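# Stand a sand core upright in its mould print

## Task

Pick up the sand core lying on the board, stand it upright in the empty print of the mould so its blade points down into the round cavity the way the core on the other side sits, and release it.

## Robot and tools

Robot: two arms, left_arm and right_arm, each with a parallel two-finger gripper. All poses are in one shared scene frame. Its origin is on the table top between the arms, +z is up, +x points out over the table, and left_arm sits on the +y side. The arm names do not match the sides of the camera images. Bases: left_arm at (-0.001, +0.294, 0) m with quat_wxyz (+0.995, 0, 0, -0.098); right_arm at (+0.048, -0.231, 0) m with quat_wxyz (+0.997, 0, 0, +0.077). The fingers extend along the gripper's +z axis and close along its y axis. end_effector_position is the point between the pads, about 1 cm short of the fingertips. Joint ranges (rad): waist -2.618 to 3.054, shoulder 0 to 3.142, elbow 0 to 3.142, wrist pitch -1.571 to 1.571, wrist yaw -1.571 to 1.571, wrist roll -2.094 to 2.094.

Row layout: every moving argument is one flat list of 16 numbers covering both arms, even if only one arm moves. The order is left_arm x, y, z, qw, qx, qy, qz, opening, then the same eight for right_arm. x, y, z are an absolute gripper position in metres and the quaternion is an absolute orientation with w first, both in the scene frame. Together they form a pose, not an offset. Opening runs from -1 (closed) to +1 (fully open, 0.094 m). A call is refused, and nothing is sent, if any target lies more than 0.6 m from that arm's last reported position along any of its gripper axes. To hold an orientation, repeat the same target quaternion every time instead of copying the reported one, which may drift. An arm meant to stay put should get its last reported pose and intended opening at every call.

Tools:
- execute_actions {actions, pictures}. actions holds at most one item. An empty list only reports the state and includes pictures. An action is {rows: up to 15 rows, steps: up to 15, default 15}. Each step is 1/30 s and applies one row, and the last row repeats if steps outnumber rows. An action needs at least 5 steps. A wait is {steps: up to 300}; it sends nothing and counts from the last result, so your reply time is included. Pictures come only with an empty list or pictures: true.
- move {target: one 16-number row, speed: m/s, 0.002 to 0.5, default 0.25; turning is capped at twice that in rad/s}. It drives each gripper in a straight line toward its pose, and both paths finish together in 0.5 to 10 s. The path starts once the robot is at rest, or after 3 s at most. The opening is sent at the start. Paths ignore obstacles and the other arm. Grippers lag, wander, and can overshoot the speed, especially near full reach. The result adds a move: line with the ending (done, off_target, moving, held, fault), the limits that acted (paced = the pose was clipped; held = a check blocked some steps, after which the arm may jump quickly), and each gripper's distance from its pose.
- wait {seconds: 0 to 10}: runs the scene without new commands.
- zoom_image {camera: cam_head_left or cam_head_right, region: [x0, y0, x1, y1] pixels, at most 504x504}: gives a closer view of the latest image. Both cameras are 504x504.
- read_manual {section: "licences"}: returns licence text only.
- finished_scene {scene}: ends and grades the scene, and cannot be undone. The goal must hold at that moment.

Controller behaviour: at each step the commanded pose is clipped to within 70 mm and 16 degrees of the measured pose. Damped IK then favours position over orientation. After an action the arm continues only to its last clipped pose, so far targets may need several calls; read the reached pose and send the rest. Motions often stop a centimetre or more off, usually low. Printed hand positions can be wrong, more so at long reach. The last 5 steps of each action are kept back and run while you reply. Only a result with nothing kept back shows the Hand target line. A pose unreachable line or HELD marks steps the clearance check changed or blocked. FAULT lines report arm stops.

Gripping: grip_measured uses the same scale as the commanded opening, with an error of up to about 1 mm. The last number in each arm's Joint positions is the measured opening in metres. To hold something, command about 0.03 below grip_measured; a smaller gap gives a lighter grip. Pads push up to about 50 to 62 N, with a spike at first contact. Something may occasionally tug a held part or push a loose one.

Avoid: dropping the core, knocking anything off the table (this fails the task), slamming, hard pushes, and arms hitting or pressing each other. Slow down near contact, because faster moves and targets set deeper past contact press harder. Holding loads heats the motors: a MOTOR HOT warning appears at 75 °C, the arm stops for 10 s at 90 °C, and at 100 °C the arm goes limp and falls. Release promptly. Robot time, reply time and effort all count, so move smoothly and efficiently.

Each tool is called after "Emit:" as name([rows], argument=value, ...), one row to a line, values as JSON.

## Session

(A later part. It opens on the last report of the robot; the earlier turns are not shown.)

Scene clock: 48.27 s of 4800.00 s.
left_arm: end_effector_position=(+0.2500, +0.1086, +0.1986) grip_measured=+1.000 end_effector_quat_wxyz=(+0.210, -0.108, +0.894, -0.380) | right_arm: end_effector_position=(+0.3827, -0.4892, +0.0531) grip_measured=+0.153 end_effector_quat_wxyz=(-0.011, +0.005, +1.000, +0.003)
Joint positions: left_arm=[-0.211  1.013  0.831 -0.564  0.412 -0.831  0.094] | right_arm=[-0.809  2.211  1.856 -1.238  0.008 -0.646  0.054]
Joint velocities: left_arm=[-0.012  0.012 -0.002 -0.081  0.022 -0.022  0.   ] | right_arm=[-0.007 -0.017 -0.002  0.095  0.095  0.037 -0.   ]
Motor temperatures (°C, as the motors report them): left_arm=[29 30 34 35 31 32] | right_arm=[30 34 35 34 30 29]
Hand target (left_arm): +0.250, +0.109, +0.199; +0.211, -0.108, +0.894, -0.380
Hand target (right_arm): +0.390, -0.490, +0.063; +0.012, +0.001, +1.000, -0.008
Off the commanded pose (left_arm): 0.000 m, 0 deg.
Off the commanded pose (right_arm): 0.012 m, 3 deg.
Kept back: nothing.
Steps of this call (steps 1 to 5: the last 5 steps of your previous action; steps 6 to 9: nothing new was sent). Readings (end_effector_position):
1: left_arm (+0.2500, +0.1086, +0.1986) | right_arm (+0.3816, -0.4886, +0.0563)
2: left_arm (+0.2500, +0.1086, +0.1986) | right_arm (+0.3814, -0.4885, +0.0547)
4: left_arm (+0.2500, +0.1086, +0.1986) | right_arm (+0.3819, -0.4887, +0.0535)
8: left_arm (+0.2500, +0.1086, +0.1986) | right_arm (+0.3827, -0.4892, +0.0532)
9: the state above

Emit:
execute_actions([
  {"rows": [[0.2500,0.1086,0.1986,0.211,-0.108,0.894,-0.380,1.0,0.3908,-0.4900,0.0618,0.014,0,1,-0.010,0.12],[0.2500,0.1086,0.1986,0.211,-0.108,0.894,-0.380,1.0,0.3916,-0.4904,0.0614,0.016,0,1,-0.011,0.12],[0.2500,0.1086,0.1986,0.211,-0.108,0.894,-0.380,1.0,0.3924,-0.4908,0.0610,0.018,0,1,-0.012,0.12],[0.2500,0.1086,0.1986,0.211,-0.108,0.894,-0.380,1.0,0.3930,-0.4912,0.0606,0.020,0,1,-0.013,0.12],[0.2500,0.1086,0.1986,0.211,-0.108,0.894,-0.380,1.0,0.3930,-0.4912,0.0606,0.020,0,1,-0.013,0.13],[0.2500,0.1086,0.1986,0.211,-0.108,0.894,-0.380,1.0,0.3930,-0.4912,0.0606,0.020,0,1,-0.013,0.14],[0.2500,0.1086,0.1986,0.211,-0.108,0.894,-0.380,1.0,0.3930,-0.4912,0.0606,0.020,0,1,-0.013,0.15],[0.2500,0.1086,0.1986,0.211,-0.108,0.894,-0.380,1.0,0.3930,-0.4912,0.0606,0.020,0,1,-0.013,0.16],[0.2500,0.1086,0.1986,0.211,-0.108,0.894,-0.380,1.0,0.3930,-0.4912,0.0606,0.020,0,1,-0.013,0.18],[0.2500,0.1086,0.1986,0.211,-0.108,0.894,-0.380,1.0,0.3930,-0.4912,0.0606,0.020,0,1,-0.013,0.22],[0.2500,0.1086,0.1986,0.211,-0.108,0.894,-0.380,1.0,0.3930,-0.4912,0.0606,0.020,0,1,-0.013,0.30],[0.2500,0.1086,0.1986,0.211,-0.108,0.894,-0.380,1.0,0.3930,-0.4912,0.0606,0.020,0,1,-0.013,0.45],[0.2500,0.1086,0.1986,0.211,-0.108,0.894,-0.380,1.0,0.3930,-0.4912,0.0606,0.020,0,1,-0.013,0.65],[0.2500,0.1086,0.1986,0.211,-0.108,0.894,-0.380,1.0,0.3930,-0.4912,0.0606,0.020,0,1,-0.013,0.85],[0.2500,0.1086,0.1986,0.211,-0.108,0.894,-0.380,1.0,0.3930,-0.4912,0.0606,0.020,0,1,-0.013,1.0]], "steps": 15},
])

Emit:
execute_actions([
  {"steps": 10},
], pictures=true)

Scene clock: 49.60 s of 4800.00 s.
left_arm: end_effector_position=(+0.2500, +0.1086, +0.1986) grip_measured=+1.000 end_effector_quat_wxyz=(+0.210, -0.108, +0.894, -0.380) | right_arm: end_effector_position=(+0.3835, -0.4894, +0.0528) grip_measured=+0.202 end_effector_quat_wxyz=(-0.007, +0.005, +1.000, +0.001)
Joint positions: left_arm=[-0.211  1.013  0.831 -0.564  0.412 -0.831  0.094] | right_arm=[-0.809  2.203  1.842 -1.222  0.006 -0.646  0.056]
Joint velocities: left_arm=[ 0.002  0.007 -0.027 -0.066  0.037 -0.066  0.   ] | right_arm=[-0.022 -0.007 -0.012  0.139 -0.066 -0.051  0.032]
Motor temperatures (°C, as the motors report them): left_arm=[29 30 34 35 31 32] | right_arm=[30 35 35 33 30 29]
Steps of this call (steps 1 to 30: nothing new was sent; steps 31 to 40: the first 10 steps of this action). Readings (end_effector_position):
31: left_arm (+0.2500, +0.1086, +0.1986) | right_arm (+0.3828, -0.4893, +0.0531)
32: left_arm (+0.2500, +0.1086, +0.1986) | right_arm (+0.3828, -0.4893, +0.0531)
34: left_arm (+0.2500, +0.1086, +0.1986) | right_arm (+0.3826, -0.4892, +0.0528)
38: left_arm (+0.2500, +0.1086, +0.1986) | right_arm (+0.3828, -0.4892, +0.0530)
40: the state above

Scene clock: 49.93 s of 4800.00 s.
left_arm: end_effector_position=(+0.2500, +0.1086, +0.1986) grip_measured=+1.000 end_effector_quat_wxyz=(+0.210, -0.108, +0.894, -0.380) | right_arm: end_effector_position=(+0.3892, -0.4936, +0.0522) grip_measured=+1.000 end_effector_quat_wxyz=(+0.005, +0.005, +1.000, -0.007)
Joint positions: left_arm=[-0.211  1.013  0.831 -0.564  0.412 -0.831  0.094] | right_arm=[-0.809  2.203  1.84  -1.191  0.005 -0.646  0.094]
Joint velocities: left_arm=[ 0.002  0.012 -0.012 -0.051 -0.007  0.051  0.   ] | right_arm=[ 0.017  0.007  0.007  0.022 -0.051 -0.037  0.   ]
Motor temperatures (°C, as the motors report them): left_arm=[29 30 34 35 31 32] | right_arm=[30 35 35 33 30 29]
Hand target (left_arm): +0.250, +0.109, +0.199; +0.211, -0.108, +0.894, -0.380
Hand target (right_arm): +0.393, -0.491, +0.061; +0.020, +0.000, +1.000, -0.012
Off the commanded pose (left_arm): 0.000 m, 0 deg.
Off the commanded pose (right_arm): 0.010 m, 2 deg.
Kept back: nothing.
Steps of this call (steps 1 to 5: the last 5 steps of your previous action; steps 6 to 10: nothing new was sent). Readings (end_effector_position):
1: left_arm (+0.2500, +0.1086, +0.1986) | right_arm (+0.3844, -0.4900, +0.0525)
2: left_arm (+0.2500, +0.1086, +0.1986) | right_arm (+0.3852, -0.4907, +0.0522)
4: left_arm (+0.2500, +0.1086, +0.1986) | right_arm (+0.3869, -0.4919, +0.0522)
8: left_arm (+0.2500, +0.1086, +0.1986) | right_arm (+0.3887, -0.4933, +0.0522)
10: the state above

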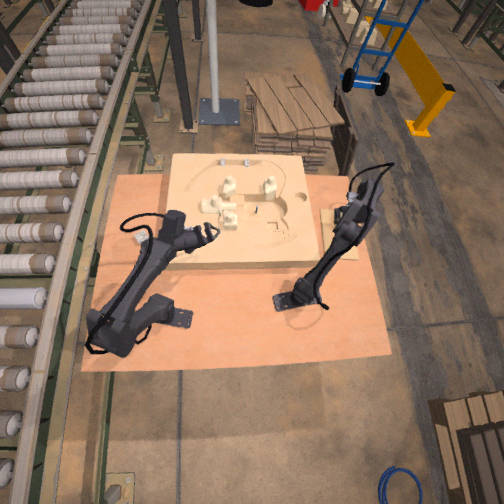

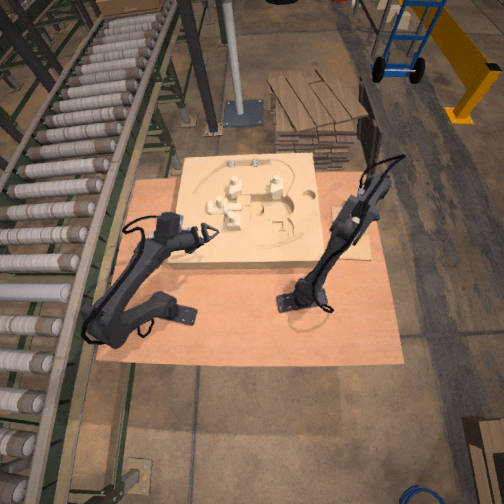

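Emit:
execute_actions([
  {"rows": [[0.2500,0.1086,0.1986,0.211,-0.108,0.894,-0.380,1.0,0.3930,-0.4910,0.0618,0.0195,0,0.9998,-0.010,1.0],[0.2500,0.1086,0.1986,0.211,-0.108,0.894,-0.380,1.0,0.3930,-0.4908,0.0642,0.0190,0,0.9998,-0.008,1.0],[0.2500,0.1086,0.1986,0.211,-0.108,0.894,-0.380,1.0,0.3930,-0.4906,0.0677,0.0185,0,0.9998,-0.006,1.0],[0.2500,0.1086,0.1986,0.211,-0.108,0.894,-0.380,1.0,0.3930,-0.4904,0.0723,0.0183,0,0.9998,-0.004,1.0],[0.2500,0.1086,0.1986,0.211,-0.108,0.894,-0.380,1.0,0.3930,-0.4902,0.0776,0.0190,0,0.9998,-0.002,1.0],[0.2500,0.1086,0.1986,0.211,-0.108,0.894,-0.380,1.0,0.3930,-0.4900,0.0834,0.0207,0,0.9998,0,1.0],[0.2500,0.1086,0.1986,0.211,-0.108,0.894,-0.380,1.0,0.3929,-0.4898,0.0895,0.0247,0,0.9997,0,1.0],[0.2500,0.1086,0.1986,0.211,-0.108,0.894,-0.380,1.0,0.3927,-0.4896,0.0956,0.0301,0,0.9995,0,1.0],[0.2500,0.1086,0.1986,0.211,-0.108,0.894,-0.380,1.0,0.3923,-0.4894,0.1014,0.0370,0,0.9993,0,1.0],[0.2500,0.1086,0.1986,0.211,-0.108,0.894,-0.380,1.0,0.3918,-0.4892,0.1067,0.0452,0,0.9990,0,1.0],[0.2500,0.1086,0.1986,0.211,-0.108,0.894,-0.380,1.0,0.3912,-0.4890,0.1113,0.0546,0,0.9985,0,1.0],[0.2500,0.1086,0.1986,0.211,-0.108,0.894,-0.380,1.0,0.3905,-0.4890,0.1148,0.0653,0,0.9979,0,1.0],[0.2500,0.1086,0.1986,0.211,-0.108,0.894,-0.380,1.0,0.3896,-0.4890,0.1172,0.0771,0,0.9970,0,1.0],[0.2500,0.1086,0.1986,0.211,-0.108,0.894,-0.380,1.0,0.3886,-0.4890,0.1180,0.0899,0,0.9959,0,1.0],[0.2500,0.1086,0.1986,0.211,-0.108,0.894,-0.380,1.0,0.3876,-0.4890,0.1180,0.1038,0,0.9946,0,1.0]], "steps": 15},
])

Emit:
execute_actions([
  {"rows": [[0.2500,0.1086,0.1986,0.211,-0.108,0.894,-0.380,1.0,0.3864,-0.4890,0.1180,0.1185,0,0.9930,0,1.0],[0.2500,0.1086,0.1986,0.211,-0.108,0.894,-0.380,1.0,0.3852,-0.4890,0.1180,0.1341,0,0.9910,0,1.0],[0.2500,0.1086,0.1986,0.211,-0.108,0.894,-0.380,1.0,0.3839,-0.4890,0.1180,0.1504,0,0.9886,0,1.0],[0.2500,0.1086,0.1986,0.211,-0.108,0.894,-0.380,1.0,0.3825,-0.4890,0.1180,0.1675,0,0.9859,0,1.0],[0.2500,0.1086,0.1986,0.211,-0.108,0.894,-0.380,1.0,0.3810,-0.4890,0.1180,0.1851,0,0.9827,0,1.0],[0.2500,0.1086,0.1986,0.211,-0.108,0.894,-0.380,1.0,0.3795,-0.4890,0.1180,0.2033,0,0.9791,0,1.0],[0.2500,0.1086,0.1986,0.211,-0.108,0.894,-0.380,1.0,0.3780,-0.4890,0.1180,0.2219,0,0.9751,0,1.0],[0.2500,0.1086,0.1986,0.211,-0.108,0.894,-0.380,1.0,0.3764,-0.4890,0.1180,0.2409,0,0.9706,0,1.0],[0.2500,0.1086,0.1986,0.211,-0.108,0.894,-0.380,1.0,0.3747,-0.4890,0.1180,0.2602,0,0.9656,0,1.0],[0.2500,0.1086,0.1986,0.211,-0.108,0.894,-0.380,1.0,0.3731,-0.4890,0.1180,0.2797,0,0.9601,0,1.0],[0.2500,0.1086,0.1986,0.211,-0.108,0.894,-0.380,1.0,0.3714,-0.4890,0.1180,0.2993,0,0.9542,0,1.0],[0.2500,0.1086,0.1986,0.211,-0.108,0.894,-0.380,1.0,0.3697,-0.4890,0.1180,0.3190,0,0.9477,0,1.0],[0.2500,0.1086,0.1986,0.211,-0.108,0.894,-0.380,1.0,0.3680,-0.4890,0.1180,0.3388,0,0.9409,0,1.0],[0.2500,0.1086,0.1986,0.211,-0.108,0.894,-0.380,1.0,0.3663,-0.4890,0.1180,0.3584,0,0.9336,0,1.0],[0.2500,0.1086,0.1986,0.211,-0.108,0.894,-0.380,1.0,0.3646,-0.4890,0.1180,0.3778,0,0.9259,0,1.0]], "steps": 15},
])

Emit:
execute_actions([
  {"rows": [[0.2500,0.1086,0.1986,0.211,-0.108,0.894,-0.380,1.0,0.3629,-0.4890,0.1180,0.3971,0,0.9178,0,1.0],[0.2500,0.1086,0.1986,0.211,-0.108,0.894,-0.380,1.0,0.3613,-0.4890,0.1180,0.4160,0,0.9094,0,1.0],[0.2500,0.1086,0.1986,0.211,-0.108,0.894,-0.380,1.0,0.3596,-0.4890,0.1180,0.4346,0,0.9006,0,1.0],[0.2500,0.1086,0.1986,0.211,-0.108,0.894,-0.380,1.0,0.3580,-0.4890,0.1180,0.4528,0,0.8916,0,1.0],[0.2500,0.1086,0.1986,0.211,-0.108,0.894,-0.380,1.0,0.3565,-0.4890,0.1180,0.4704,0,0.8824,0,1.0],[0.2500,0.1086,0.1986,0.211,-0.108,0.894,-0.380,1.0,0.3550,-0.4890,0.1180,0.4876,0,0.8731,0,1.0],[0.2500,0.1086,0.1986,0.211,-0.108,0.894,-0.380,1.0,0.3535,-0.4890,0.1178,0.5041,0,0.8636,0,1.0],[0.2500,0.1086,0.1986,0.211,-0.108,0.894,-0.380,1.0,0.3521,-0.4890,0.1171,0.5200,0,0.8542,0,1.0],[0.2500,0.1086,0.1986,0.211,-0.108,0.894,-0.380,1.0,0.3508,-0.4890,0.1160,0.5352,0,0.8447,0,1.0],[0.2500,0.1086,0.1986,0.211,-0.108,0.894,-0.380,1.0,0.3496,-0.4890,0.1145,0.5497,0,0.8353,0,1.0],[0.2500,0.1086,0.1986,0.211,-0.108,0.894,-0.380,1.0,0.3484,-0.4890,0.1127,0.5634,0,0.8262,0,1.0],[0.2500,0.1086,0.1986,0.211,-0.108,0.894,-0.380,1.0,0.3474,-0.4890,0.1107,0.5764,0,0.8172,0,1.0],[0.2500,0.1086,0.1986,0.211,-0.108,0.894,-0.380,1.0,0.3464,-0.4890,0.1084,0.5884,0,0.8086,0,1.0],[0.2500,0.1086,0.1986,0.211,-0.108,0.894,-0.380,1.0,0.3455,-0.4890,0.1060,0.5996,0,0.8003,0,1.0],[0.2500,0.1086,0.1986,0.211,-0.108,0.894,-0.380,1.0,0.3448,-0.4890,0.1034,0.6099,0,0.7925,0,1.0]], "steps": 15},
])

Emit:
execute_actions([
  {"rows": [[0.2500,0.1086,0.1986,0.211,-0.108,0.894,-0.380,1.0,0.3442,-0.4890,0.1007,0.6192,0,0.7852,0,1.0],[0.2500,0.1086,0.1986,0.211,-0.108,0.894,-0.380,1.0,0.3437,-0.4890,0.0980,0.6275,0,0.7786,0,1.0],[0.2500,0.1086,0.1986,0.211,-0.108,0.894,-0.380,1.0,0.3433,-0.4890,0.0953,0.6349,0,0.7726,0,1.0],[0.2500,0.1086,0.1986,0.211,-0.108,0.894,-0.380,1.0,0.3431,-0.4890,0.0926,0.6412,0,0.7674,0,1.0],[0.2500,0.1086,0.1986,0.211,-0.108,0.894,-0.380,1.0,0.3430,-0.4890,0.0900,0.6464,0,0.7630,0,1.0],[0.2500,0.1086,0.1986,0.211,-0.108,0.894,-0.380,1.0,0.3430,-0.4890,0.0876,0.6506,0,0.7594,0,1.0],[0.2500,0.1086,0.1986,0.211,-0.108,0.894,-0.380,1.0,0.3430,-0.4890,0.0853,0.6536,0,0.7568,0,1.0],[0.2500,0.1086,0.1986,0.211,-0.108,0.894,-0.380,1.0,0.3430,-0.4890,0.0833,0.6554,0,0.7552,0,1.0],[0.2500,0.1086,0.1986,0.211,-0.108,0.894,-0.380,1.0,0.3430,-0.4890,0.0815,0.6561,0,0.7547,0,1.0],[0.2500,0.1086,0.1986,0.211,-0.108,0.894,-0.380,1.0,0.3430,-0.4890,0.0800,0.6561,0,0.7547,0,1.0],[0.2500,0.1086,0.1986,0.211,-0.108,0.894,-0.380,1.0,0.3430,-0.4890,0.0789,0.6561,0,0.7547,0,1.0],[0.2500,0.1086,0.1986,0.211,-0.108,0.894,-0.380,1.0,0.3430,-0.4890,0.0782,0.6561,0,0.7547,0,1.0],[0.2500,0.1086,0.1986,0.211,-0.108,0.894,-0.380,1.0,0.3430,-0.4890,0.0780,0.6561,0,0.7547,0,1.0]], "steps": 15},
])

Emit:
execute_actions([
  {"steps": 12},
], pictures=true)

Scene clock: 58.07 s of 4800.00 s.
left_arm: end_effector_position=(+0.2500, +0.1086, +0.1986) grip_measured=+1.000 end_effector_quat_wxyz=(+0.210, -0.108, +0.894, -0.380) | right_arm: end_effector_position=(+0.3888, -0.4881, +0.0682) grip_measured=+1.000 end_effector_quat_wxyz=(+0.010, +0.002, +1.000, +0.005)
Joint positions: left_arm=[-0.211  1.013  0.831 -0.564  0.412 -0.831  0.094] | right_arm=[-0.81   2.189  1.88  -1.253 -0.019 -0.653  0.094]
Joint velocities: left_arm=[-0.007 -0.007  0.002 -0.007 -0.022  0.022  0.   ] | right_arm=[-0.012 -0.276  0.056 -0.168 -0.125 -0.139  0.   ]
Motor temperatures (°C, as the motors report them): left_arm=[29 30 34 35 31 32] | right_arm=[30 37 34 33 30 29]
Steps of this call (steps 1 to 90: nothing new was sent; then 4.80 s passed at rest; steps 91 to 100: the first 10 steps of this action). Readings (end_effector_position):
91: left_arm (+0.2500, +0.1086, +0.1986) | right_arm (+0.3898, -0.4940, +0.0522)
92: left_arm (+0.2500, +0.1086, +0.1986) | right_arm (+0.3898, -0.4938, +0.0522)
94: left_arm (+0.2500, +0.1086, +0.1986) | right_arm (+0.3890, -0.4926, +0.0522)
98: left_arm (+0.2500, +0.1086, +0.1986) | right_arm (+0.3875, -0.4889, +0.0602)
100: the state above

Scene clock: 58.57 s of 4800.00 s.
left_arm: end_effector_position=(+0.2500, +0.1086, +0.1986) grip_measured=+1.000 end_effector_quat_wxyz=(+0.210, -0.108, +0.894, -0.380) | right_arm: end_effector_position=(+0.3554, -0.4841, +0.1046) grip_measured=+1.000 end_effector_quat_wxyz=(+0.166, +0.021, +0.986, +0.022)
Joint positions: left_arm=[-0.211  1.013  0.831 -0.564  0.412 -0.831  0.094] | right_arm=[-0.962  1.858  1.497 -1.002 -0.265 -0.738  0.094]
Joint velocities: left_arm=[ 0.007  0.002 -0.007  0.007  0.066 -0.022  0.   ] | right_arm=[-0.452 -0.623 -1.282  0.901 -0.755 -0.256  0.   ]
Motor temperatures (°C, as the motors report them): left_arm=[29 30 34 35 31 32] | right_arm=[30 37 34 33 30 29]
Off your previous action's commanded pose (left_arm): 0.000 m, 0 deg at its last step (step 5 of this call).
Off your previous action's commanded pose (right_arm): 0.019 m, 6 deg at its last step (step 5 of this call).
Steps of this call (steps 1 to 5: the last 5 steps of your previous action; steps 6 to 15: the first 10 steps of this action). Readings (end_effector_position):
6: left_arm (+0.2500, +0.1086, +0.1986) | right_arm (+0.3872, -0.4896, +0.1049)
7: left_arm (+0.2500, +0.1086, +0.1986) | right_arm (+0.3847, -0.4898, +0.1096)
9: left_arm (+0.2500, +0.1086, +0.1986) | right_arm (+0.3777, -0.4893, +0.1143)
13: left_arm (+0.2500, +0.1086, +0.1986) | right_arm (+0.3622, -0.4859, +0.1095)
15: the state above

Scene clock: 59.07 s of 4800.00 s.
left_arm: end_effector_position=(+0.2500, +0.1086, +0.1986) grip_measured=+1.000 end_effector_quat_wxyz=(+0.210, -0.108, +0.894, -0.380) | right_arm: end_effector_position=(+0.3323, -0.4833, +0.0933) grip_measured=+1.000 end_effector_quat_wxyz=(+0.391, +0.036, +0.919, +0.042)
Joint positions: left_arm=[-0.211  1.013  0.831 -0.564  0.412 -0.831  0.094] | right_arm=[-1.19   1.658  1.003 -0.476 -0.703 -0.794  0.094]
Joint velocities: left_arm=[-0.002  0.017  0.007  0.066 -0.051 -0.022  0.   ] | right_arm=[-0.398 -0.066 -0.842  1.179 -0.842  0.007  0.   ]
Motor temperatures (°C, as the motors report them): left_arm=[29 30 34 35 31 32] | right_arm=[30 37 34 33 30 29]
Off your previous action's commanded pose (left_arm): 0.000 m, 0 deg at its last step (step 5 of this call).
Off your previous action's commanded pose (right_arm): 0.030 m, 18 deg at its last step (step 5 of this call); orientation clipped at that step.
Steps of this call (steps 1 to 5: the last 5 steps of your previous action; steps 6 to 15: the first 10 steps of this action). Readings (end_effector_position):
6: left_arm (+0.2500, +0.1086, +0.1986) | right_arm (+0.3412, -0.4825, +0.0985)
7: left_arm (+0.2500, +0.1086, +0.1986) | right_arm (+0.3403, -0.4828, +0.0986)
9: left_arm (+0.2500, +0.1086, +0.1986) | right_arm (+0.3388, -0.4830, +0.0987)
13: left_arm (+0.2500, +0.1086, +0.1986) | right_arm (+0.3345, -0.4833, +0.0961)
15: the state above

Scene clock: 59.57 s of 4800.00 s.
left_arm: end_effector_position=(+0.2500, +0.1086, +0.1986) grip_measured=+1.000 end_effector_quat_wxyz=(+0.210, -0.108, +0.894, -0.380) | right_arm: end_effector_position=(+0.3343, -0.4817, +0.0643) grip_measured=+1.000 end_effector_quat_wxyz=(+0.570, +0.007, +0.820, +0.055)
Joint positions: left_arm=[-0.211  1.013  0.831 -0.564  0.412 -0.831  0.094] | right_arm=[-1.304  1.822  0.69   0.289 -1.092 -0.678  0.094]
Joint velocities: left_arm=[-0.012 -0.017 -0.002 -0.007  0.022 -0.066  0.   ] | right_arm=[-0.037  0.593 -0.364  1.634 -0.344  0.447  0.   ]
Motor temperatures (°C, as the motors report them): left_arm=[29 30 34 35 31 32] | right_arm=[30 37 34 33 30 29]
Off your previous action's commanded pose (left_arm): 0.000 m, 0 deg at its last step (step 5 of this call).
Off your previous action's commanded pose (right_arm): 0.024 m, 21 deg at its last step (step 5 of this call); orientation clipped at that step.
Steps of this call (steps 1 to 5: the last 5 steps of your previous action; steps 6 to 15: the first 10 steps of this action). Readings (end_effector_position):
6: left_arm (+0.2500, +0.1086, +0.1986) | right_arm (+0.3282, -0.4814, +0.0865)
7: left_arm (+0.2500, +0.1086, +0.1986) | right_arm (+0.3285, -0.4814, +0.0862)
9: left_arm (+0.2500, +0.1086, +0.1986) | right_arm (+0.3300, -0.4818, +0.0838)
13: left_arm (+0.2500, +0.1086, +0.1986) | right_arm (+0.3330, -0.4823, +0.0710)
15: the state above

Scene clock: 59.97 s of 4800.00 s.
left_arm: end_effector_position=(+0.2500, +0.1086, +0.1986) grip_measured=+1.000 end_effector_quat_wxyz=(+0.210, -0.108, +0.894, -0.380) | right_arm: end_effector_position=(+0.3423, -0.4900, +0.0769) grip_measured=+1.000 end_effector_quat_wxyz=(+0.625, -0.015, +0.780, +0.020)
Joint positions: left_arm=[-0.211  1.013  0.831 -0.564  0.412 -0.831  0.094] | right_arm=[-1.305  1.894  0.624  0.715 -1.144 -0.501  0.094]
Joint velocities: left_arm=[ 0.002 -0.012  0.007 -0.081  0.022 -0.007  0.   ] | right_arm=[ 0.017 -0.002 -0.012  0.271 -0.037  0.125  0.   ]
Motor temperatures (°C, as the motors report them): left_arm=[29 30 34 35 31 32] | right_arm=[30 36 34 33 30 29]
Hand target (left_arm): +0.250, +0.109, +0.199; +0.211, -0.108, +0.894, -0.380
Hand target (right_arm): +0.342, -0.486, +0.079; +0.633, -0.020, +0.774, +0.023
Off the commanded pose (left_arm): 0.000 m, 0 deg.
Off the commanded pose (right_arm): 0.002 m, 5 deg.
Kept back: nothing.
Steps of this call (steps 1 to 5: the last 5 steps of your previous action; steps 6 to 12: nothing new was sent). Readings (end_effector_position):
1: left_arm (+0.2500, +0.1086, +0.1986) | right_arm (+0.3350, -0.4813, +0.0618)
2: left_arm (+0.2500, +0.1086, +0.1986) | right_arm (+0.3357, -0.4810, +0.0603)
4: left_arm (+0.2500, +0.1086, +0.1986) | right_arm (+0.3371, -0.4816, +0.0603)
8: left_arm (+0.2500, +0.1086, +0.1986) | right_arm (+0.3399, -0.4858, +0.0681)
12: the state above

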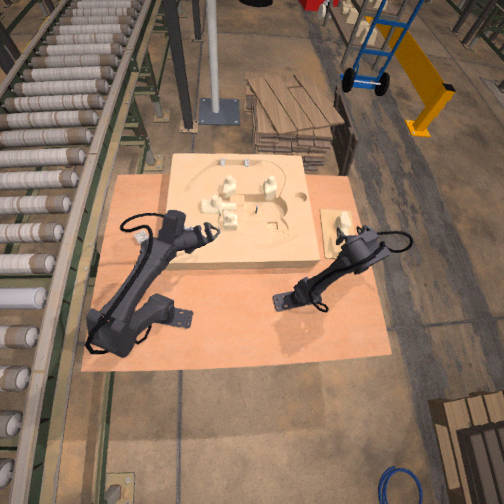

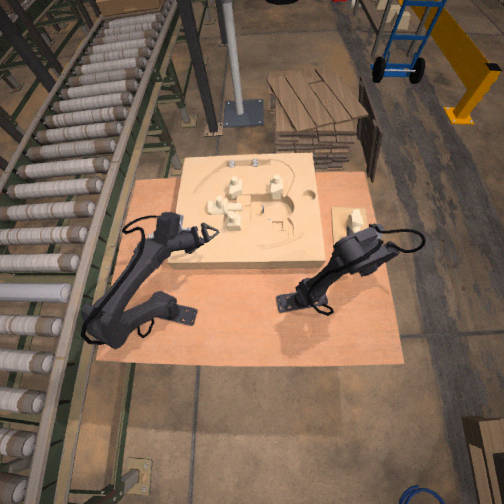

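Emit:
zoom_image(camera="cam_head_left", region=[316, 200, 376, 260])

Emit:
zoom_image(camera="cam_head_right", region=[326, 200, 386, 260])

Region (316, 200, 376, 260) of cam_head_left's 504x504 image, scaled by 8.400, with more detail than that image has.

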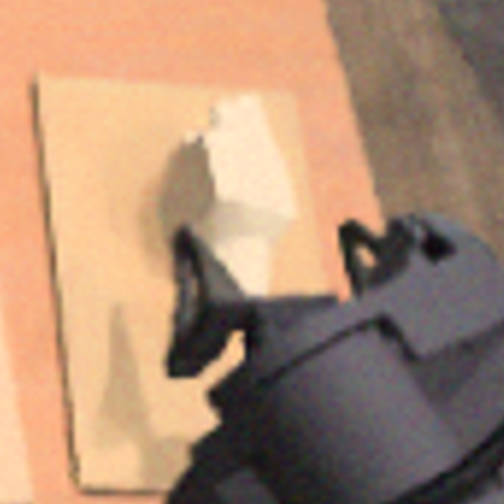

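Region (326, 200, 386, 260) of cam_head_right's 504x504 image, scaled by 8.400, with more detail than that image has.

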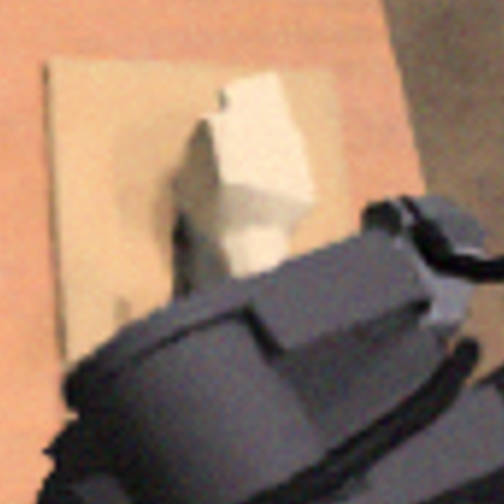

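Emit:
execute_actions([
  {"rows": [[0.2500,0.1086,0.1986,0.211,-0.108,0.894,-0.380,1.0,0.3435,-0.4885,0.0775,0.6561,0,0.7547,0,1.0],[0.2500,0.1086,0.1986,0.211,-0.108,0.894,-0.380,1.0,0.3442,-0.4882,0.0766,0.6561,0,0.7547,0,1.0],[0.2500,0.1086,0.1986,0.211,-0.108,0.894,-0.380,1.0,0.3452,-0.4880,0.0754,0.6561,0,0.7547,0,1.0],[0.2500,0.1086,0.1986,0.211,-0.108,0.894,-0.380,1.0,0.3464,-0.4878,0.0740,0.6561,0,0.7547,0,1.0],[0.2500,0.1086,0.1986,0.211,-0.108,0.894,-0.380,1.0,0.3478,-0.4876,0.0725,0.6561,0,0.7547,0,1.0],[0.2500,0.1086,0.1986,0.211,-0.108,0.894,-0.380,1.0,0.3493,-0.4874,0.0710,0.6561,0,0.7547,0,1.0],[0.2500,0.1086,0.1986,0.211,-0.108,0.894,-0.380,1.0,0.3509,-0.4872,0.0695,0.6561,0,0.7547,0,1.0],[0.2500,0.1086,0.1986,0.211,-0.108,0.894,-0.380,1.0,0.3525,-0.4870,0.0680,0.6561,0,0.7547,0,1.0],[0.2500,0.1086,0.1986,0.211,-0.108,0.894,-0.380,1.0,0.3541,-0.4870,0.0667,0.6561,0,0.7547,0,1.0],[0.2500,0.1086,0.1986,0.211,-0.108,0.894,-0.380,1.0,0.3556,-0.4870,0.0656,0.6561,0,0.7547,0,1.0],[0.2500,0.1086,0.1986,0.211,-0.108,0.894,-0.380,1.0,0.3570,-0.4870,0.0647,0.6561,0,0.7547,0,1.0],[0.2500,0.1086,0.1986,0.211,-0.108,0.894,-0.380,1.0,0.3582,-0.4870,0.0640,0.6561,0,0.7547,0,1.0],[0.2500,0.1086,0.1986,0.211,-0.108,0.894,-0.380,1.0,0.3592,-0.4870,0.0635,0.6561,0,0.7547,0,1.0],[0.2500,0.1086,0.1986,0.211,-0.108,0.894,-0.380,1.0,0.3598,-0.4870,0.0632,0.6561,0,0.7547,0,1.0],[0.2500,0.1086,0.1986,0.211,-0.108,0.894,-0.380,1.0,0.3600,-0.4870,0.0630,0.6561,0,0.7547,0,1.0]], "steps": 15},
])

Emit:
execute_actions([
  {"rows": [[0.2500,0.1086,0.1986,0.211,-0.108,0.894,-0.380,1.0,0.3600,-0.4870,0.0630,0.6561,0,0.7547,0,1.0]], "steps": 10},
])

Emit:
execute_actions([
  {"steps": 8},
], pictures=true)

Scene clock: 63.73 s of 4800.00 s.
left_arm: end_effector_position=(+0.2500, +0.1086, +0.1986) grip_measured=+1.000 end_effector_quat_wxyz=(+0.210, -0.108, +0.894, -0.380) | right_arm: end_effector_position=(+0.3510, -0.4868, +0.0646) grip_measured=+1.000 end_effector_quat_wxyz=(+0.644, -0.001, +0.765, +0.014)
Joint positions: left_arm=[-0.211  1.013  0.831 -0.564  0.412 -0.831  0.094] | right_arm=[-1.272  2.014  0.573  1.048 -1.111 -0.335  0.094]
Joint velocities: left_arm=[ 0.007 -0.002 -0.007 -0.066  0.007  0.066  0.   ] | right_arm=[0.173 0.33  0.012 0.681 0.139 0.242 0.   ]
Motor temperatures (°C, as the motors report them): left_arm=[29 30 34 35 31 32] | right_arm=[30 35 34 34 30 29]
Steps of this call (steps 1 to 90: nothing new was sent; then 0.43 s passed at rest; steps 91 to 100: the first 10 steps of this action). Readings (end_effector_position):
91: left_arm (+0.2500, +0.1086, +0.1986) | right_arm (+0.3436, -0.4924, +0.0829)
92: left_arm (+0.2500, +0.1086, +0.1986) | right_arm (+0.3434, -0.4924, +0.0829)
94: left_arm (+0.2500, +0.1086, +0.1986) | right_arm (+0.3430, -0.4907, +0.0784)
98: left_arm (+0.2500, +0.1086, +0.1986) | right_arm (+0.3475, -0.4874, +0.0675)
100: the state above

Scene clock: 64.07 s of 4800.00 s.
left_arm: end_effector_position=(+0.2500, +0.1086, +0.1986) grip_measured=+1.000 end_effector_quat_wxyz=(+0.210, -0.108, +0.894, -0.380) | right_arm: end_effector_position=(+0.3591, -0.4885, +0.0644) grip_measured=+1.000 end_effector_quat_wxyz=(+0.654, -0.001, +0.756, +0.002)
Joint positions: left_arm=[-0.211  1.013  0.831 -0.564  0.412 -0.831  0.094] | right_arm=[-1.247  2.065  0.573  1.183 -1.079 -0.273  0.094]
Joint velocities: left_arm=[ 0.002 -0.007 -0.017 -0.037  0.037 -0.037  0.   ] | right_arm=[-0.012 -0.007  0.002  0.212  0.007  0.066  0.   ]
Motor temperatures (°C, as the motors report them): left_arm=[29 30 34 35 31 32] | right_arm=[30 35 34 34 30 29]
Off your previous action's commanded pose (left_arm): 0.000 m, 0 deg at its last step (step 5 of this call).
Off your previous action's commanded pose (right_arm): 0.003 m, 2 deg at its last step (step 5 of this call).
Steps of this call (steps 1 to 5: the last 5 steps of your previous action; steps 6 to 10: the first 5 steps of this action). Readings (end_effector_position):
6: left_arm (+0.2500, +0.1086, +0.1986) | right_arm (+0.3583, -0.4864, +0.0617)
7: left_arm (+0.2500, +0.1086, +0.1986) | right_arm (+0.3587, -0.4867, +0.0619)
9: left_arm (+0.2500, +0.1086, +0.1986) | right_arm (+0.3590, -0.4881, +0.0635)
10: the state above

Scene clock: 64.33 s of 4800.00 s.
left_arm: end_effector_position=(+0.2500, +0.1086, +0.1986) grip_measured=+1.000 end_effector_quat_wxyz=(+0.210, -0.108, +0.894, -0.380) | right_arm: end_effector_position=(+0.3596, -0.4903, +0.0679) grip_measured=+1.000 end_effector_quat_wxyz=(+0.658, -0.003, +0.753, -0.004)
Joint positions: left_arm=[-0.211  1.013  0.831 -0.564  0.412 -0.831  0.094] | right_arm=[-1.247  2.065  0.573  1.208 -1.074 -0.263  0.094]
Joint velocities: left_arm=[-0.002 -0.002 -0.002  0.037 -0.007  0.022  0.   ] | right_arm=[-0.012 -0.002 -0.007  0.051  0.022  0.007  0.   ]
Motor temperatures (°C, as the motors report them): left_arm=[29 30 34 35 31 32] | right_arm=[30 35 34 34 30 29]
Hand target (left_arm): +0.250, +0.109, +0.199; +0.211, -0.108, +0.894, -0.380
Hand target (right_arm): +0.360, -0.487, +0.063; +0.657, +0.000, +0.754, +0.000
Off the commanded pose (left_arm): 0.000 m, 0 deg.
Off the commanded pose (right_arm): 0.006 m, 1 deg.
Kept back: nothing.
Steps of this call (steps 1 to 5: the last 5 steps of your previous action; steps 6 to 8: nothing new was sent). Readings (end_effector_position):
1: left_arm (+0.2500, +0.1086, +0.1986) | right_arm (+0.3592, -0.4890, +0.0652)
2: left_arm (+0.2500, +0.1086, +0.1986) | right_arm (+0.3593, -0.4894, +0.0658)
4: left_arm (+0.2500, +0.1086, +0.1986) | right_arm (+0.3595, -0.4898, +0.0668)
8: the state above

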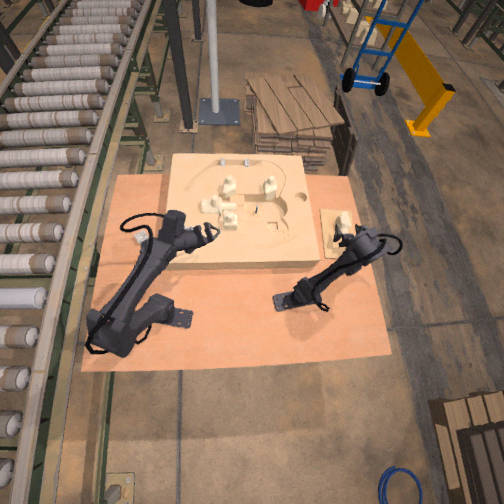

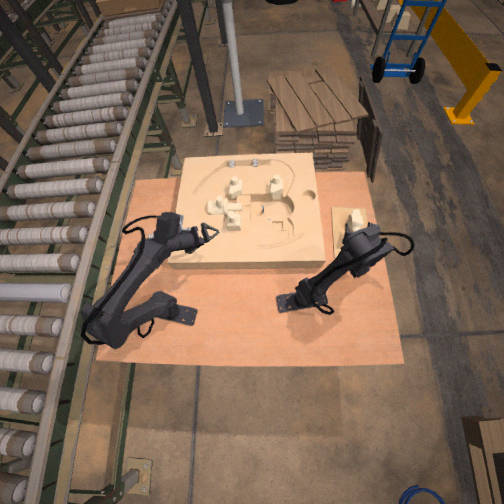

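Emit:
zoom_image(camera="cam_head_left", region=[328, 206, 364, 242])

Emit:
zoom_image(camera="cam_head_right", region=[338, 204, 374, 240])

Region (328, 206, 364, 242) of cam_head_left's 504x504 image, scaled by 14.000, with more detail than that image has.

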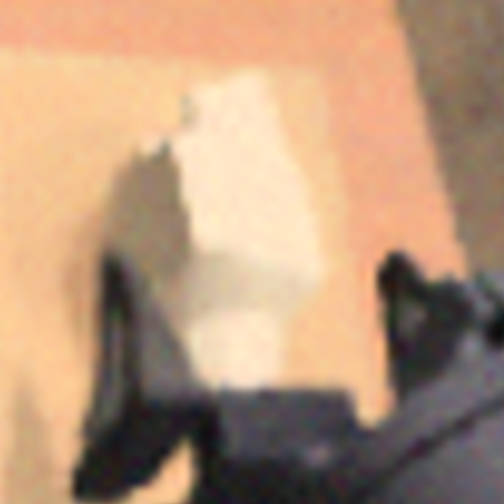

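Region (338, 204, 374, 240) of cam_head_right's 504x504 image, scaled by 14.000, with more detail than that image has.

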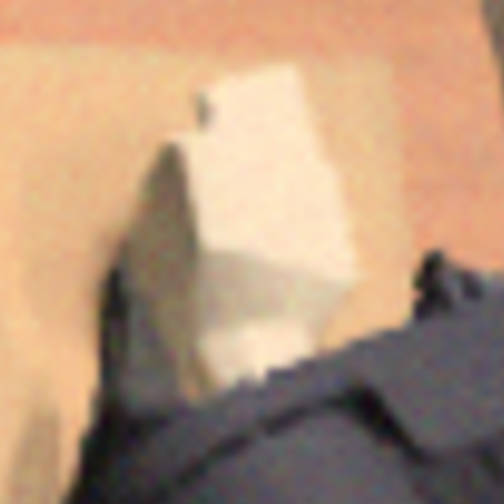

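Emit:
execute_actions([
  {"rows": [[0.2500,0.1086,0.1986,0.211,-0.108,0.894,-0.380,1.0,0.3602,-0.4868,0.0620,0.6561,0,0.7547,0,1.0],[0.2500,0.1086,0.1986,0.211,-0.108,0.894,-0.380,1.0,0.3606,-0.4866,0.0608,0.6561,0,0.7547,0,1.0],[0.2500,0.1086,0.1986,0.211,-0.108,0.894,-0.380,1.0,0.3611,-0.4864,0.0595,0.6561,0,0.7547,0,1.0],[0.2500,0.1086,0.1986,0.211,-0.108,0.894,-0.380,1.0,0.3617,-0.4862,0.0582,0.6561,0,0.7547,0,1.0],[0.2500,0.1086,0.1986,0.211,-0.108,0.894,-0.380,1.0,0.3624,-0.4860,0.0570,0.6561,0,0.7547,0,1.0],[0.2500,0.1086,0.1986,0.211,-0.108,0.894,-0.380,1.0,0.3632,-0.4858,0.0558,0.6561,0,0.7547,0,1.0],[0.2500,0.1086,0.1986,0.211,-0.108,0.894,-0.380,1.0,0.3640,-0.4856,0.0547,0.6561,0,0.7547,0,1.0],[0.2500,0.1086,0.1986,0.211,-0.108,0.894,-0.380,1.0,0.3649,-0.4855,0.0537,0.6561,0,0.7547,0,1.0],[0.2500,0.1086,0.1986,0.211,-0.108,0.894,-0.380,1.0,0.3658,-0.4855,0.0528,0.6561,0,0.7547,0,1.0],[0.2500,0.1086,0.1986,0.211,-0.108,0.894,-0.380,1.0,0.3666,-0.4855,0.0520,0.6561,0,0.7547,0,1.0],[0.2500,0.1086,0.1986,0.211,-0.108,0.894,-0.380,1.0,0.3674,-0.4855,0.0514,0.6561,0,0.7547,0,1.0],[0.2500,0.1086,0.1986,0.211,-0.108,0.894,-0.380,1.0,0.3680,-0.4855,0.0509,0.6561,0,0.7547,0,0.9],[0.2500,0.1086,0.1986,0.211,-0.108,0.894,-0.380,1.0,0.3685,-0.4855,0.0505,0.6561,0,0.7547,0,0.8],[0.2500,0.1086,0.1986,0.211,-0.108,0.894,-0.380,1.0,0.3688,-0.4855,0.0502,0.6561,0,0.7547,0,0.7],[0.2500,0.1086,0.1986,0.211,-0.108,0.894,-0.380,1.0,0.3690,-0.4855,0.0500,0.6561,0,0.7547,0,0.6]], "steps": 15},
])

Emit:
execute_actions([
  {"rows": [[0.2500,0.1086,0.1986,0.211,-0.108,0.894,-0.380,1.0,0.3690,-0.4855,0.0500,0.6561,0,0.7547,0,0.5],[0.2500,0.1086,0.1986,0.211,-0.108,0.894,-0.380,1.0,0.3690,-0.4855,0.0500,0.6561,0,0.7547,0,0.42],[0.2500,0.1086,0.1986,0.211,-0.108,0.894,-0.380,1.0,0.3690,-0.4855,0.0500,0.6561,0,0.7547,0,0.36]], "steps": 10},
])

Emit:
execute_actions([
  {"steps": 8},
], pictures=true)

Scene clock: 67.77 s of 4800.00 s.
left_arm: end_effector_position=(+0.2500, +0.1086, +0.1986) grip_measured=+1.000 end_effector_quat_wxyz=(+0.210, -0.108, +0.894, -0.380) | right_arm: end_effector_position=(+0.3632, -0.4864, +0.0546) grip_measured=+1.000 end_effector_quat_wxyz=(+0.654, +0.001, +0.756, +0.002)
Joint positions: left_arm=[-0.211  1.013  0.831 -0.564  0.412 -0.831  0.094] | right_arm=[-1.23   2.117  0.573  1.246 -1.06  -0.258  0.094]
Joint velocities: left_arm=[-0.007 -0.012 -0.002  0.037 -0.007 -0.081  0.   ] | right_arm=[ 0.09   0.168  0.007  0.168 -0.007  0.037  0.   ]
Motor temperatures (°C, as the motors report them): left_arm=[29 30 34 35 31 32] | right_arm=[30 35 34 34 30 29]
Steps of this call (steps 1 to 90: nothing new was sent; then 0.10 s passed at rest; steps 91 to 100: the first 10 steps of this action). Readings (end_effector_position):
91: left_arm (+0.2500, +0.1086, +0.1986) | right_arm (+0.3597, -0.4907, +0.0685)
92: left_arm (+0.2500, +0.1086, +0.1986) | right_arm (+0.3597, -0.4908, +0.0683)
94: left_arm (+0.2500, +0.1086, +0.1986) | right_arm (+0.3599, -0.4907, +0.0665)
98: left_arm (+0.2500, +0.1086, +0.1986) | right_arm (+0.3619, -0.4880, +0.0585)
100: the state above

Scene clock: 68.10 s of 4800.00 s.
left_arm: end_effector_position=(+0.2500, +0.1086, +0.1986) grip_measured=+1.000 end_effector_quat_wxyz=(+0.210, -0.108, +0.894, -0.380) | right_arm: end_effector_position=(+0.3663, -0.4852, +0.0496) grip_measured=+0.364 end_effector_quat_wxyz=(+0.653, +0.004, +0.757, +0.002)
Joint positions: left_arm=[-0.211  1.013  0.831 -0.564  0.412 -0.831  0.094] | right_arm=[-1.217  2.141  0.573  1.274 -1.042 -0.248  0.064]
Joint velocities: left_arm=[ 0.002  0.002 -0.007 -0.037  0.007  0.037  0.   ] | right_arm=[-0.002  0.002 -0.012  0.081  0.051 -0.081 -0.006]
Motor temperatures (°C, as the motors report them): left_arm=[29 30 34 35 31 32] | right_arm=[30 35 34 34 30 29]
Off your previous action's commanded pose (left_arm): 0.000 m, 0 deg at its last step (step 5 of this call).
Off your previous action's commanded pose (right_arm): 0.004 m, 1 deg at its last step (step 5 of this call).
Steps of this call (steps 1 to 5: the last 5 steps of your previous action; steps 6 to 10: the first 5 steps of this action). Readings (end_effector_position):
6: left_arm (+0.2500, +0.1086, +0.1986) | right_arm (+0.3661, -0.4838, +0.0491)
7: left_arm (+0.2500, +0.1086, +0.1986) | right_arm (+0.3662, -0.4839, +0.0491)
9: left_arm (+0.2500, +0.1086, +0.1986) | right_arm (+0.3663, -0.4849, +0.0494)
10: the state above

Scene clock: 68.37 s of 4800.00 s.
left_arm: end_effector_position=(+0.2500, +0.1086, +0.1986) grip_measured=+1.000 end_effector_quat_wxyz=(+0.210, -0.108, +0.894, -0.380) | right_arm: end_effector_position=(+0.3664, -0.4855, +0.0506) grip_measured=+0.362 end_effector_quat_wxyz=(+0.655, +0.003, +0.756, -0.000)
Joint positions: left_arm=[-0.211  1.013  0.831 -0.564  0.412 -0.831  0.094] | right_arm=[-1.217  2.141  0.573  1.28  -1.042 -0.246  0.064]
Joint velocities: left_arm=[ 0.012 -0.007  0.007  0.022 -0.037 -0.007  0.   ] | right_arm=[ 0.007 -0.007 -0.012  0.037 -0.051 -0.051  0.   ]
Motor temperatures (°C, as the motors report them): left_arm=[29 30 34 35 31 32] | right_arm=[30 35 34 34 30 29]
Hand target (left_arm): +0.250, +0.109, +0.199; +0.211, -0.108, +0.894, -0.380
Hand target (right_arm): +0.369, -0.485, +0.050; +0.656, -0.000, +0.755, +0.000
Off the commanded pose (left_arm): 0.000 m, 0 deg.
Off the commanded pose (right_arm): 0.003 m, 0 deg.
Kept back: nothing.
Steps of this call (steps 1 to 5: the last 5 steps of your previous action; steps 6 to 8: nothing new was sent). Readings (end_effector_position):
1: left_arm (+0.2500, +0.1086, +0.1986) | right_arm (+0.3663, -0.4853, +0.0498)
2: left_arm (+0.2500, +0.1086, +0.1986) | right_arm (+0.3663, -0.4853, +0.0500)
4: left_arm (+0.2500, +0.1086, +0.1986) | right_arm (+0.3664, -0.4854, +0.0503)
8: the state above

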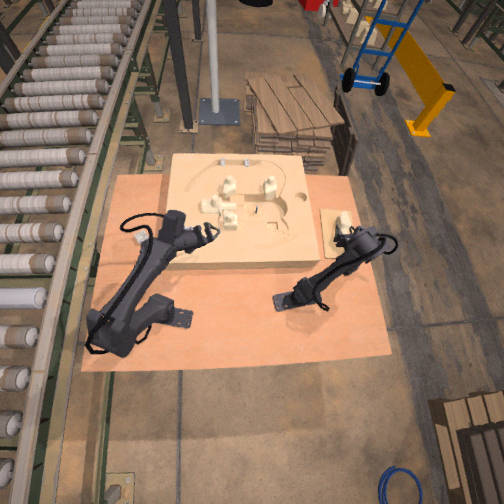

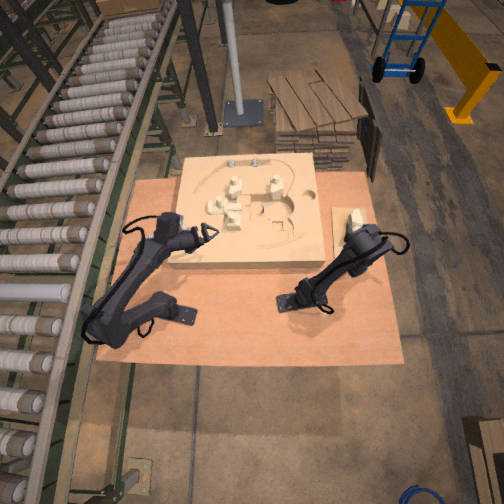

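Emit:
zoom_image(camera="cam_head_left", region=[328, 206, 364, 242])

Emit:
zoom_image(camera="cam_head_right", region=[338, 204, 374, 240])

Region (328, 206, 364, 242) of cam_head_left's 504x504 image, scaled by 14.000, with more detail than that image has.

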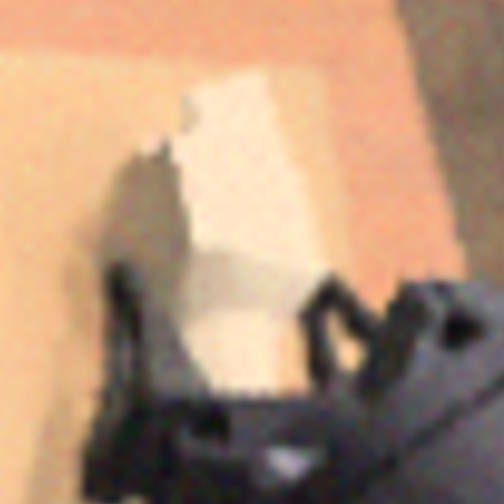

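Region (338, 204, 374, 240) of cam_head_right's 504x504 image, scaled by 14.000, with more detail than that image has.

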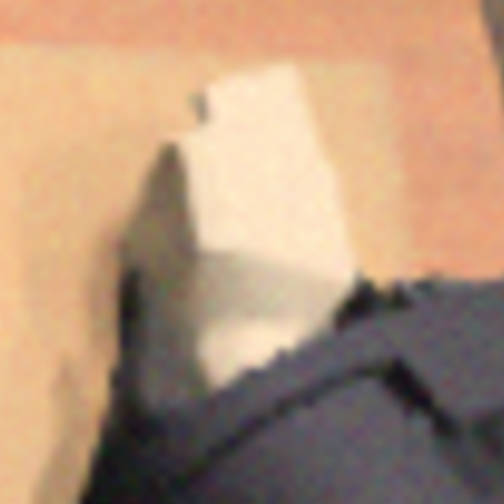

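Emit:
execute_actions([
  {"rows": [[0.2500,0.1086,0.1986,0.211,-0.108,0.894,-0.380,1.0,0.3694,-0.4856,0.0506,0.6561,0,0.7547,0,0.36],[0.2500,0.1086,0.1986,0.211,-0.108,0.894,-0.380,1.0,0.3698,-0.4857,0.0512,0.6561,0,0.7547,0,0.36],[0.2500,0.1086,0.1986,0.211,-0.108,0.894,-0.380,1.0,0.3702,-0.4858,0.0518,0.6561,0,0.7547,0,0.36],[0.2500,0.1086,0.1986,0.211,-0.108,0.894,-0.380,1.0,0.3706,-0.4859,0.0524,0.6561,0,0.7547,0,0.36],[0.2500,0.1086,0.1986,0.211,-0.108,0.894,-0.380,1.0,0.3710,-0.4860,0.0530,0.6561,0,0.7547,0,0.36],[0.2500,0.1086,0.1986,0.211,-0.108,0.894,-0.380,1.0,0.3714,-0.4861,0.0536,0.6561,0,0.7547,0,0.36],[0.2500,0.1086,0.1986,0.211,-0.108,0.894,-0.380,1.0,0.3718,-0.4862,0.0542,0.6561,0,0.7547,0,0.36],[0.2500,0.1086,0.1986,0.211,-0.108,0.894,-0.380,1.0,0.3722,-0.4863,0.0548,0.6561,0,0.7547,0,0.36],[0.2500,0.1086,0.1986,0.211,-0.108,0.894,-0.380,1.0,0.3726,-0.4864,0.0554,0.6561,0,0.7547,0,0.36],[0.2500,0.1086,0.1986,0.211,-0.108,0.894,-0.380,1.0,0.3730,-0.4865,0.0560,0.6561,0,0.7547,0,0.36]], "steps": 15},
])

Emit:
execute_actions([
  {"steps": 8},
])

Scene clock: 71.43 s of 4800.00 s.
left_arm: end_effector_position=(+0.2500, +0.1086, +0.1986) grip_measured=+1.000 end_effector_quat_wxyz=(+0.210, -0.108, +0.894, -0.380) | right_arm: end_effector_position=(+0.3678, -0.4851, +0.0504) grip_measured=+0.362 end_effector_quat_wxyz=(+0.654, +0.005, +0.757, -0.000)
Joint positions: left_arm=[-0.211  1.013  0.831 -0.564  0.412 -0.831  0.094] | right_arm=[-1.212  2.141  0.573  1.281 -1.034 -0.242  0.064]
Joint velocities: left_arm=[-0.002 -0.002  0.012  0.022 -0.051 -0.037  0.   ] | right_arm=[ 0.012 -0.012  0.002 -0.051  0.051  0.007 -0.001]
Motor temperatures (°C, as the motors report them): left_arm=[29 30 34 36 31 32] | right_arm=[30 34 34 34 30 29]
Steps of this call (steps 1 to 82: nothing new was sent; steps 83 to 92: the first 10 steps of this action). Readings (end_effector_position):
83: left_arm (+0.2500, +0.1086, +0.1986) | right_arm (+0.3665, -0.4855, +0.0508)
84: left_arm (+0.2500, +0.1086, +0.1986) | right_arm (+0.3665, -0.4855, +0.0508)
86: left_arm (+0.2500, +0.1086, +0.1986) | right_arm (+0.3665, -0.4854, +0.0508)
90: left_arm (+0.2500, +0.1086, +0.1986) | right_arm (+0.3675, -0.4851, +0.0506)
92: the state above

Scene clock: 71.70 s of 4800.00 s.
left_arm: end_effector_position=(+0.2500, +0.1086, +0.1986) grip_measured=+1.000 end_effector_quat_wxyz=(+0.210, -0.108, +0.894, -0.380) | right_arm: end_effector_position=(+0.3683, -0.4852, +0.0501) grip_measured=+0.362 end_effector_quat_wxyz=(+0.653, +0.006, +0.757, -0.000)
Joint positions: left_arm=[-0.211  1.013  0.831 -0.564  0.412 -0.831  0.094] | right_arm=[-1.21   2.141  0.573  1.28  -1.029 -0.24   0.064]
Joint velocities: left_arm=[-0.012 -0.002 -0.007 -0.051 -0.037  0.022  0.   ] | right_arm=[-0.012  0.007 -0.012 -0.037  0.081  0.037 -0.001]
Motor temperatures (°C, as the motors report them): left_arm=[29 30 34 36 31 32] | right_arm=[30 34 34 34 30 29]
Hand target (left_arm): +0.250, +0.109, +0.199; +0.211, -0.108, +0.894, -0.380
Hand target (right_arm): +0.373, -0.486, +0.056; +0.656, +0.000, +0.754, -0.000
Off the commanded pose (left_arm): 0.000 m, 0 deg.
Off the commanded pose (right_arm): 0.008 m, 1 deg.
Kept back: nothing.
Steps of this call (steps 1 to 5: the last 5 steps of your previous action; steps 6 to 8: nothing new was sent). Readings (end_effector_position):
1: left_arm (+0.2500, +0.1086, +0.1986) | right_arm (+0.3680, -0.4851, +0.0503)
2: left_arm (+0.2500, +0.1086, +0.1986) | right_arm (+0.3681, -0.4851, +0.0502)
4: left_arm (+0.2500, +0.1086, +0.1986) | right_arm (+0.3682, -0.4852, +0.0501)
8: the state above

Emit:
execute_actions([
  {"rows": [[0.2500,0.1086,0.1986,0.211,-0.108,0.894,-0.380,1.0,0.3730,-0.4865,0.0560,0.6561,0,0.7547,0,0.31],[0.2500,0.1086,0.1986,0.211,-0.108,0.894,-0.380,1.0,0.3730,-0.4865,0.0560,0.6561,0,0.7547,0,0.27],[0.2500,0.1086,0.1986,0.211,-0.108,0.894,-0.380,1.0,0.3730,-0.4865,0.0560,0.6561,0,0.7547,0,0.24],[0.2500,0.1086,0.1986,0.211,-0.108,0.894,-0.380,1.0,0.3730,-0.4865,0.0560,0.6561,0,0.7547,0,0.22],[0.2500,0.1086,0.1986,0.211,-0.108,0.894,-0.380,1.0,0.3730,-0.4865,0.0560,0.6561,0,0.7547,0,0.20],[0.2500,0.1086,0.1986,0.211,-0.108,0.894,-0.380,1.0,0.3730,-0.4865,0.0560,0.6561,0,0.7547,0,0.185],[0.2500,0.1086,0.1986,0.211,-0.108,0.894,-0.380,1.0,0.3730,-0.4865,0.0560,0.6561,0,0.7547,0,0.17],[0.2500,0.1086,0.1986,0.211,-0.108,0.894,-0.380,1.0,0.3730,-0.4865,0.0560,0.6561,0,0.7547,0,0.155],[0.2500,0.1086,0.1986,0.211,-0.108,0.894,-0.380,1.0,0.3730,-0.4865,0.0560,0.6561,0,0.7547,0,0.14],[0.2500,0.1086,0.1986,0.211,-0.108,0.894,-0.380,1.0,0.3730,-0.4865,0.0560,0.6561,0,0.7547,0,0.13],[0.2500,0.1086,0.1986,0.211,-0.108,0.894,-0.380,1.0,0.3730,-0.4865,0.0560,0.6561,0,0.7547,0,0.12]], "steps": 15},
])

Emit:
execute_actions([
  {"steps": 8},
], pictures=true)

Scene clock: 73.20 s of 4800.00 s.
left_arm: end_effector_position=(+0.2500, +0.1086, +0.1986) grip_measured=+1.000 end_effector_quat_wxyz=(+0.210, -0.108, +0.894, -0.380) | right_arm: end_effector_position=(+0.3682, -0.4869, +0.0496) grip_measured=+0.151 end_effector_quat_wxyz=(+0.652, +0.009, +0.758, -0.004)
Joint positions: left_arm=[-0.211  1.013  0.831 -0.564  0.412 -0.831  0.094] | right_arm=[-1.21   2.141  0.573  1.28  -1.02  -0.24   0.054]
Joint velocities: left_arm=[-0.012 -0.002 -0.002  0.037 -0.037 -0.022  0.   ] | right_arm=[-0.017  0.002 -0.002 -0.125  0.081 -0.007 -0.005]
Motor temperatures (°C, as the motors report them): left_arm=[29 30 34 36 31 32] | right_arm=[30 34 34 34 30 29]
Steps of this call (steps 1 to 35: nothing new was sent; steps 36 to 45: the first 10 steps of this action). Readings (end_effector_position):
36: left_arm (+0.2500, +0.1086, +0.1986) | right_arm (+0.3683, -0.4854, +0.0499)
37: left_arm (+0.2500, +0.1086, +0.1986) | right_arm (+0.3682, -0.4858, +0.0498)
39: left_arm (+0.2500, +0.1086, +0.1986) | right_arm (+0.3682, -0.4864, +0.0497)
43: left_arm (+0.2500, +0.1086, +0.1986) | right_arm (+0.3682, -0.4869, +0.0496)
45: the state above

Scene clock: 73.47 s of 4800.00 s.
left_arm: end_effector_position=(+0.2500, +0.1086, +0.1986) grip_measured=+1.000 end_effector_quat_wxyz=(+0.210, -0.108, +0.894, -0.380) | right_arm: end_effector_position=(+0.3682, -0.4869, +0.0496) grip_measured=+0.150 end_effector_quat_wxyz=(+0.652, +0.009, +0.758, -0.004)
Joint positions: left_arm=[-0.211  1.013  0.831 -0.564  0.412 -0.831  0.094] | right_arm=[-1.21   2.141  0.573  1.28  -1.02  -0.24   0.054]
Joint velocities: left_arm=[-0.017 -0.012  0.002 -0.037  0.022 -0.081  0.   ] | right_arm=[ 0.007  0.007 -0.007 -0.007  0.007  0.051 -0.001]
Motor temperatures (°C, as the motors report them): left_arm=[29 30 34 36 31 32] | right_arm=[30 34 34 34 30 29]
Hand target (left_arm): +0.250, +0.109, +0.199; +0.211, -0.108, +0.894, -0.380
Hand target (right_arm): +0.373, -0.486, +0.056; +0.656, +0.000, +0.755, +0.000
Off the commanded pose (left_arm): 0.000 m, 0 deg.
Off the commanded pose (right_arm): 0.008 m, 1 deg.
Kept back: nothing.
Steps of this call (steps 1 to 5: the last 5 steps of your previous action; steps 6 to 8: nothing new was sent). Readings (end_effector_position):
1: left_arm (+0.2500, +0.1086, +0.1986) | right_arm (+0.3682, -0.4869, +0.0496)
2: left_arm (+0.2500, +0.1086, +0.1986) | right_arm (+0.3682, -0.4869, +0.0496)
4: left_arm (+0.2500, +0.1086, +0.1986) | right_arm (+0.3682, -0.4869, +0.0496)
8: the state above

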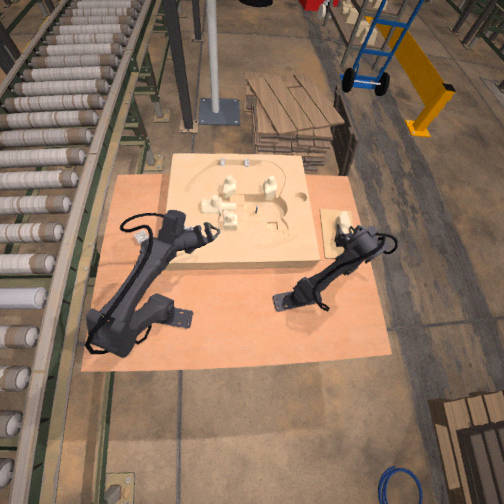

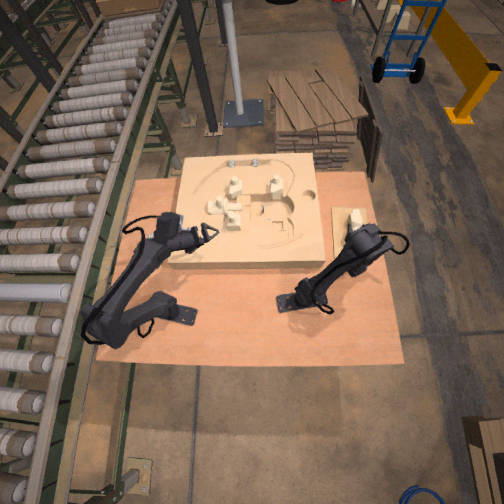

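Emit:
zoom_image(camera="cam_head_left", region=[328, 206, 364, 242])

Emit:
zoom_image(camera="cam_head_right", region=[338, 204, 374, 240])

Region (328, 206, 364, 242) of cam_head_left's 504x504 image, scaled by 14.000, with more detail than that image has.

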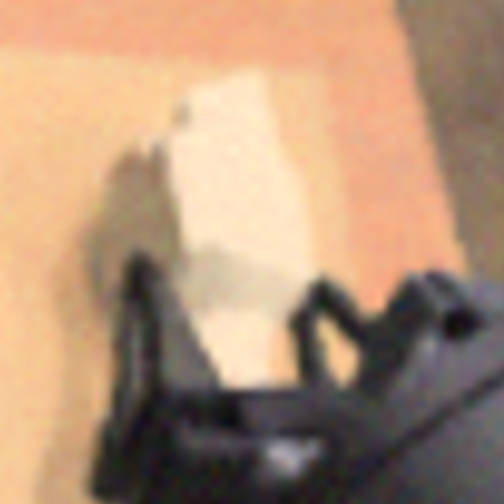

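Region (338, 204, 374, 240) of cam_head_right's 504x504 image, scaled by 14.000, with more detail than that image has.

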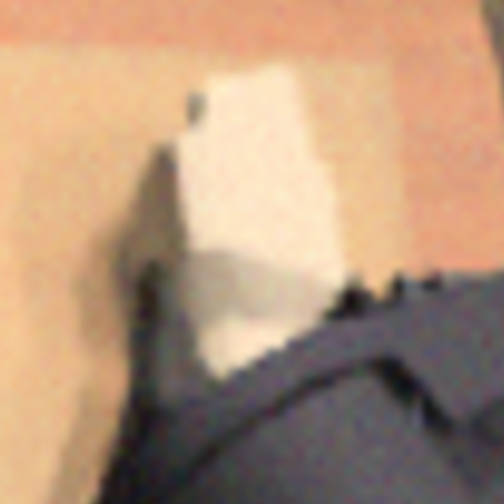

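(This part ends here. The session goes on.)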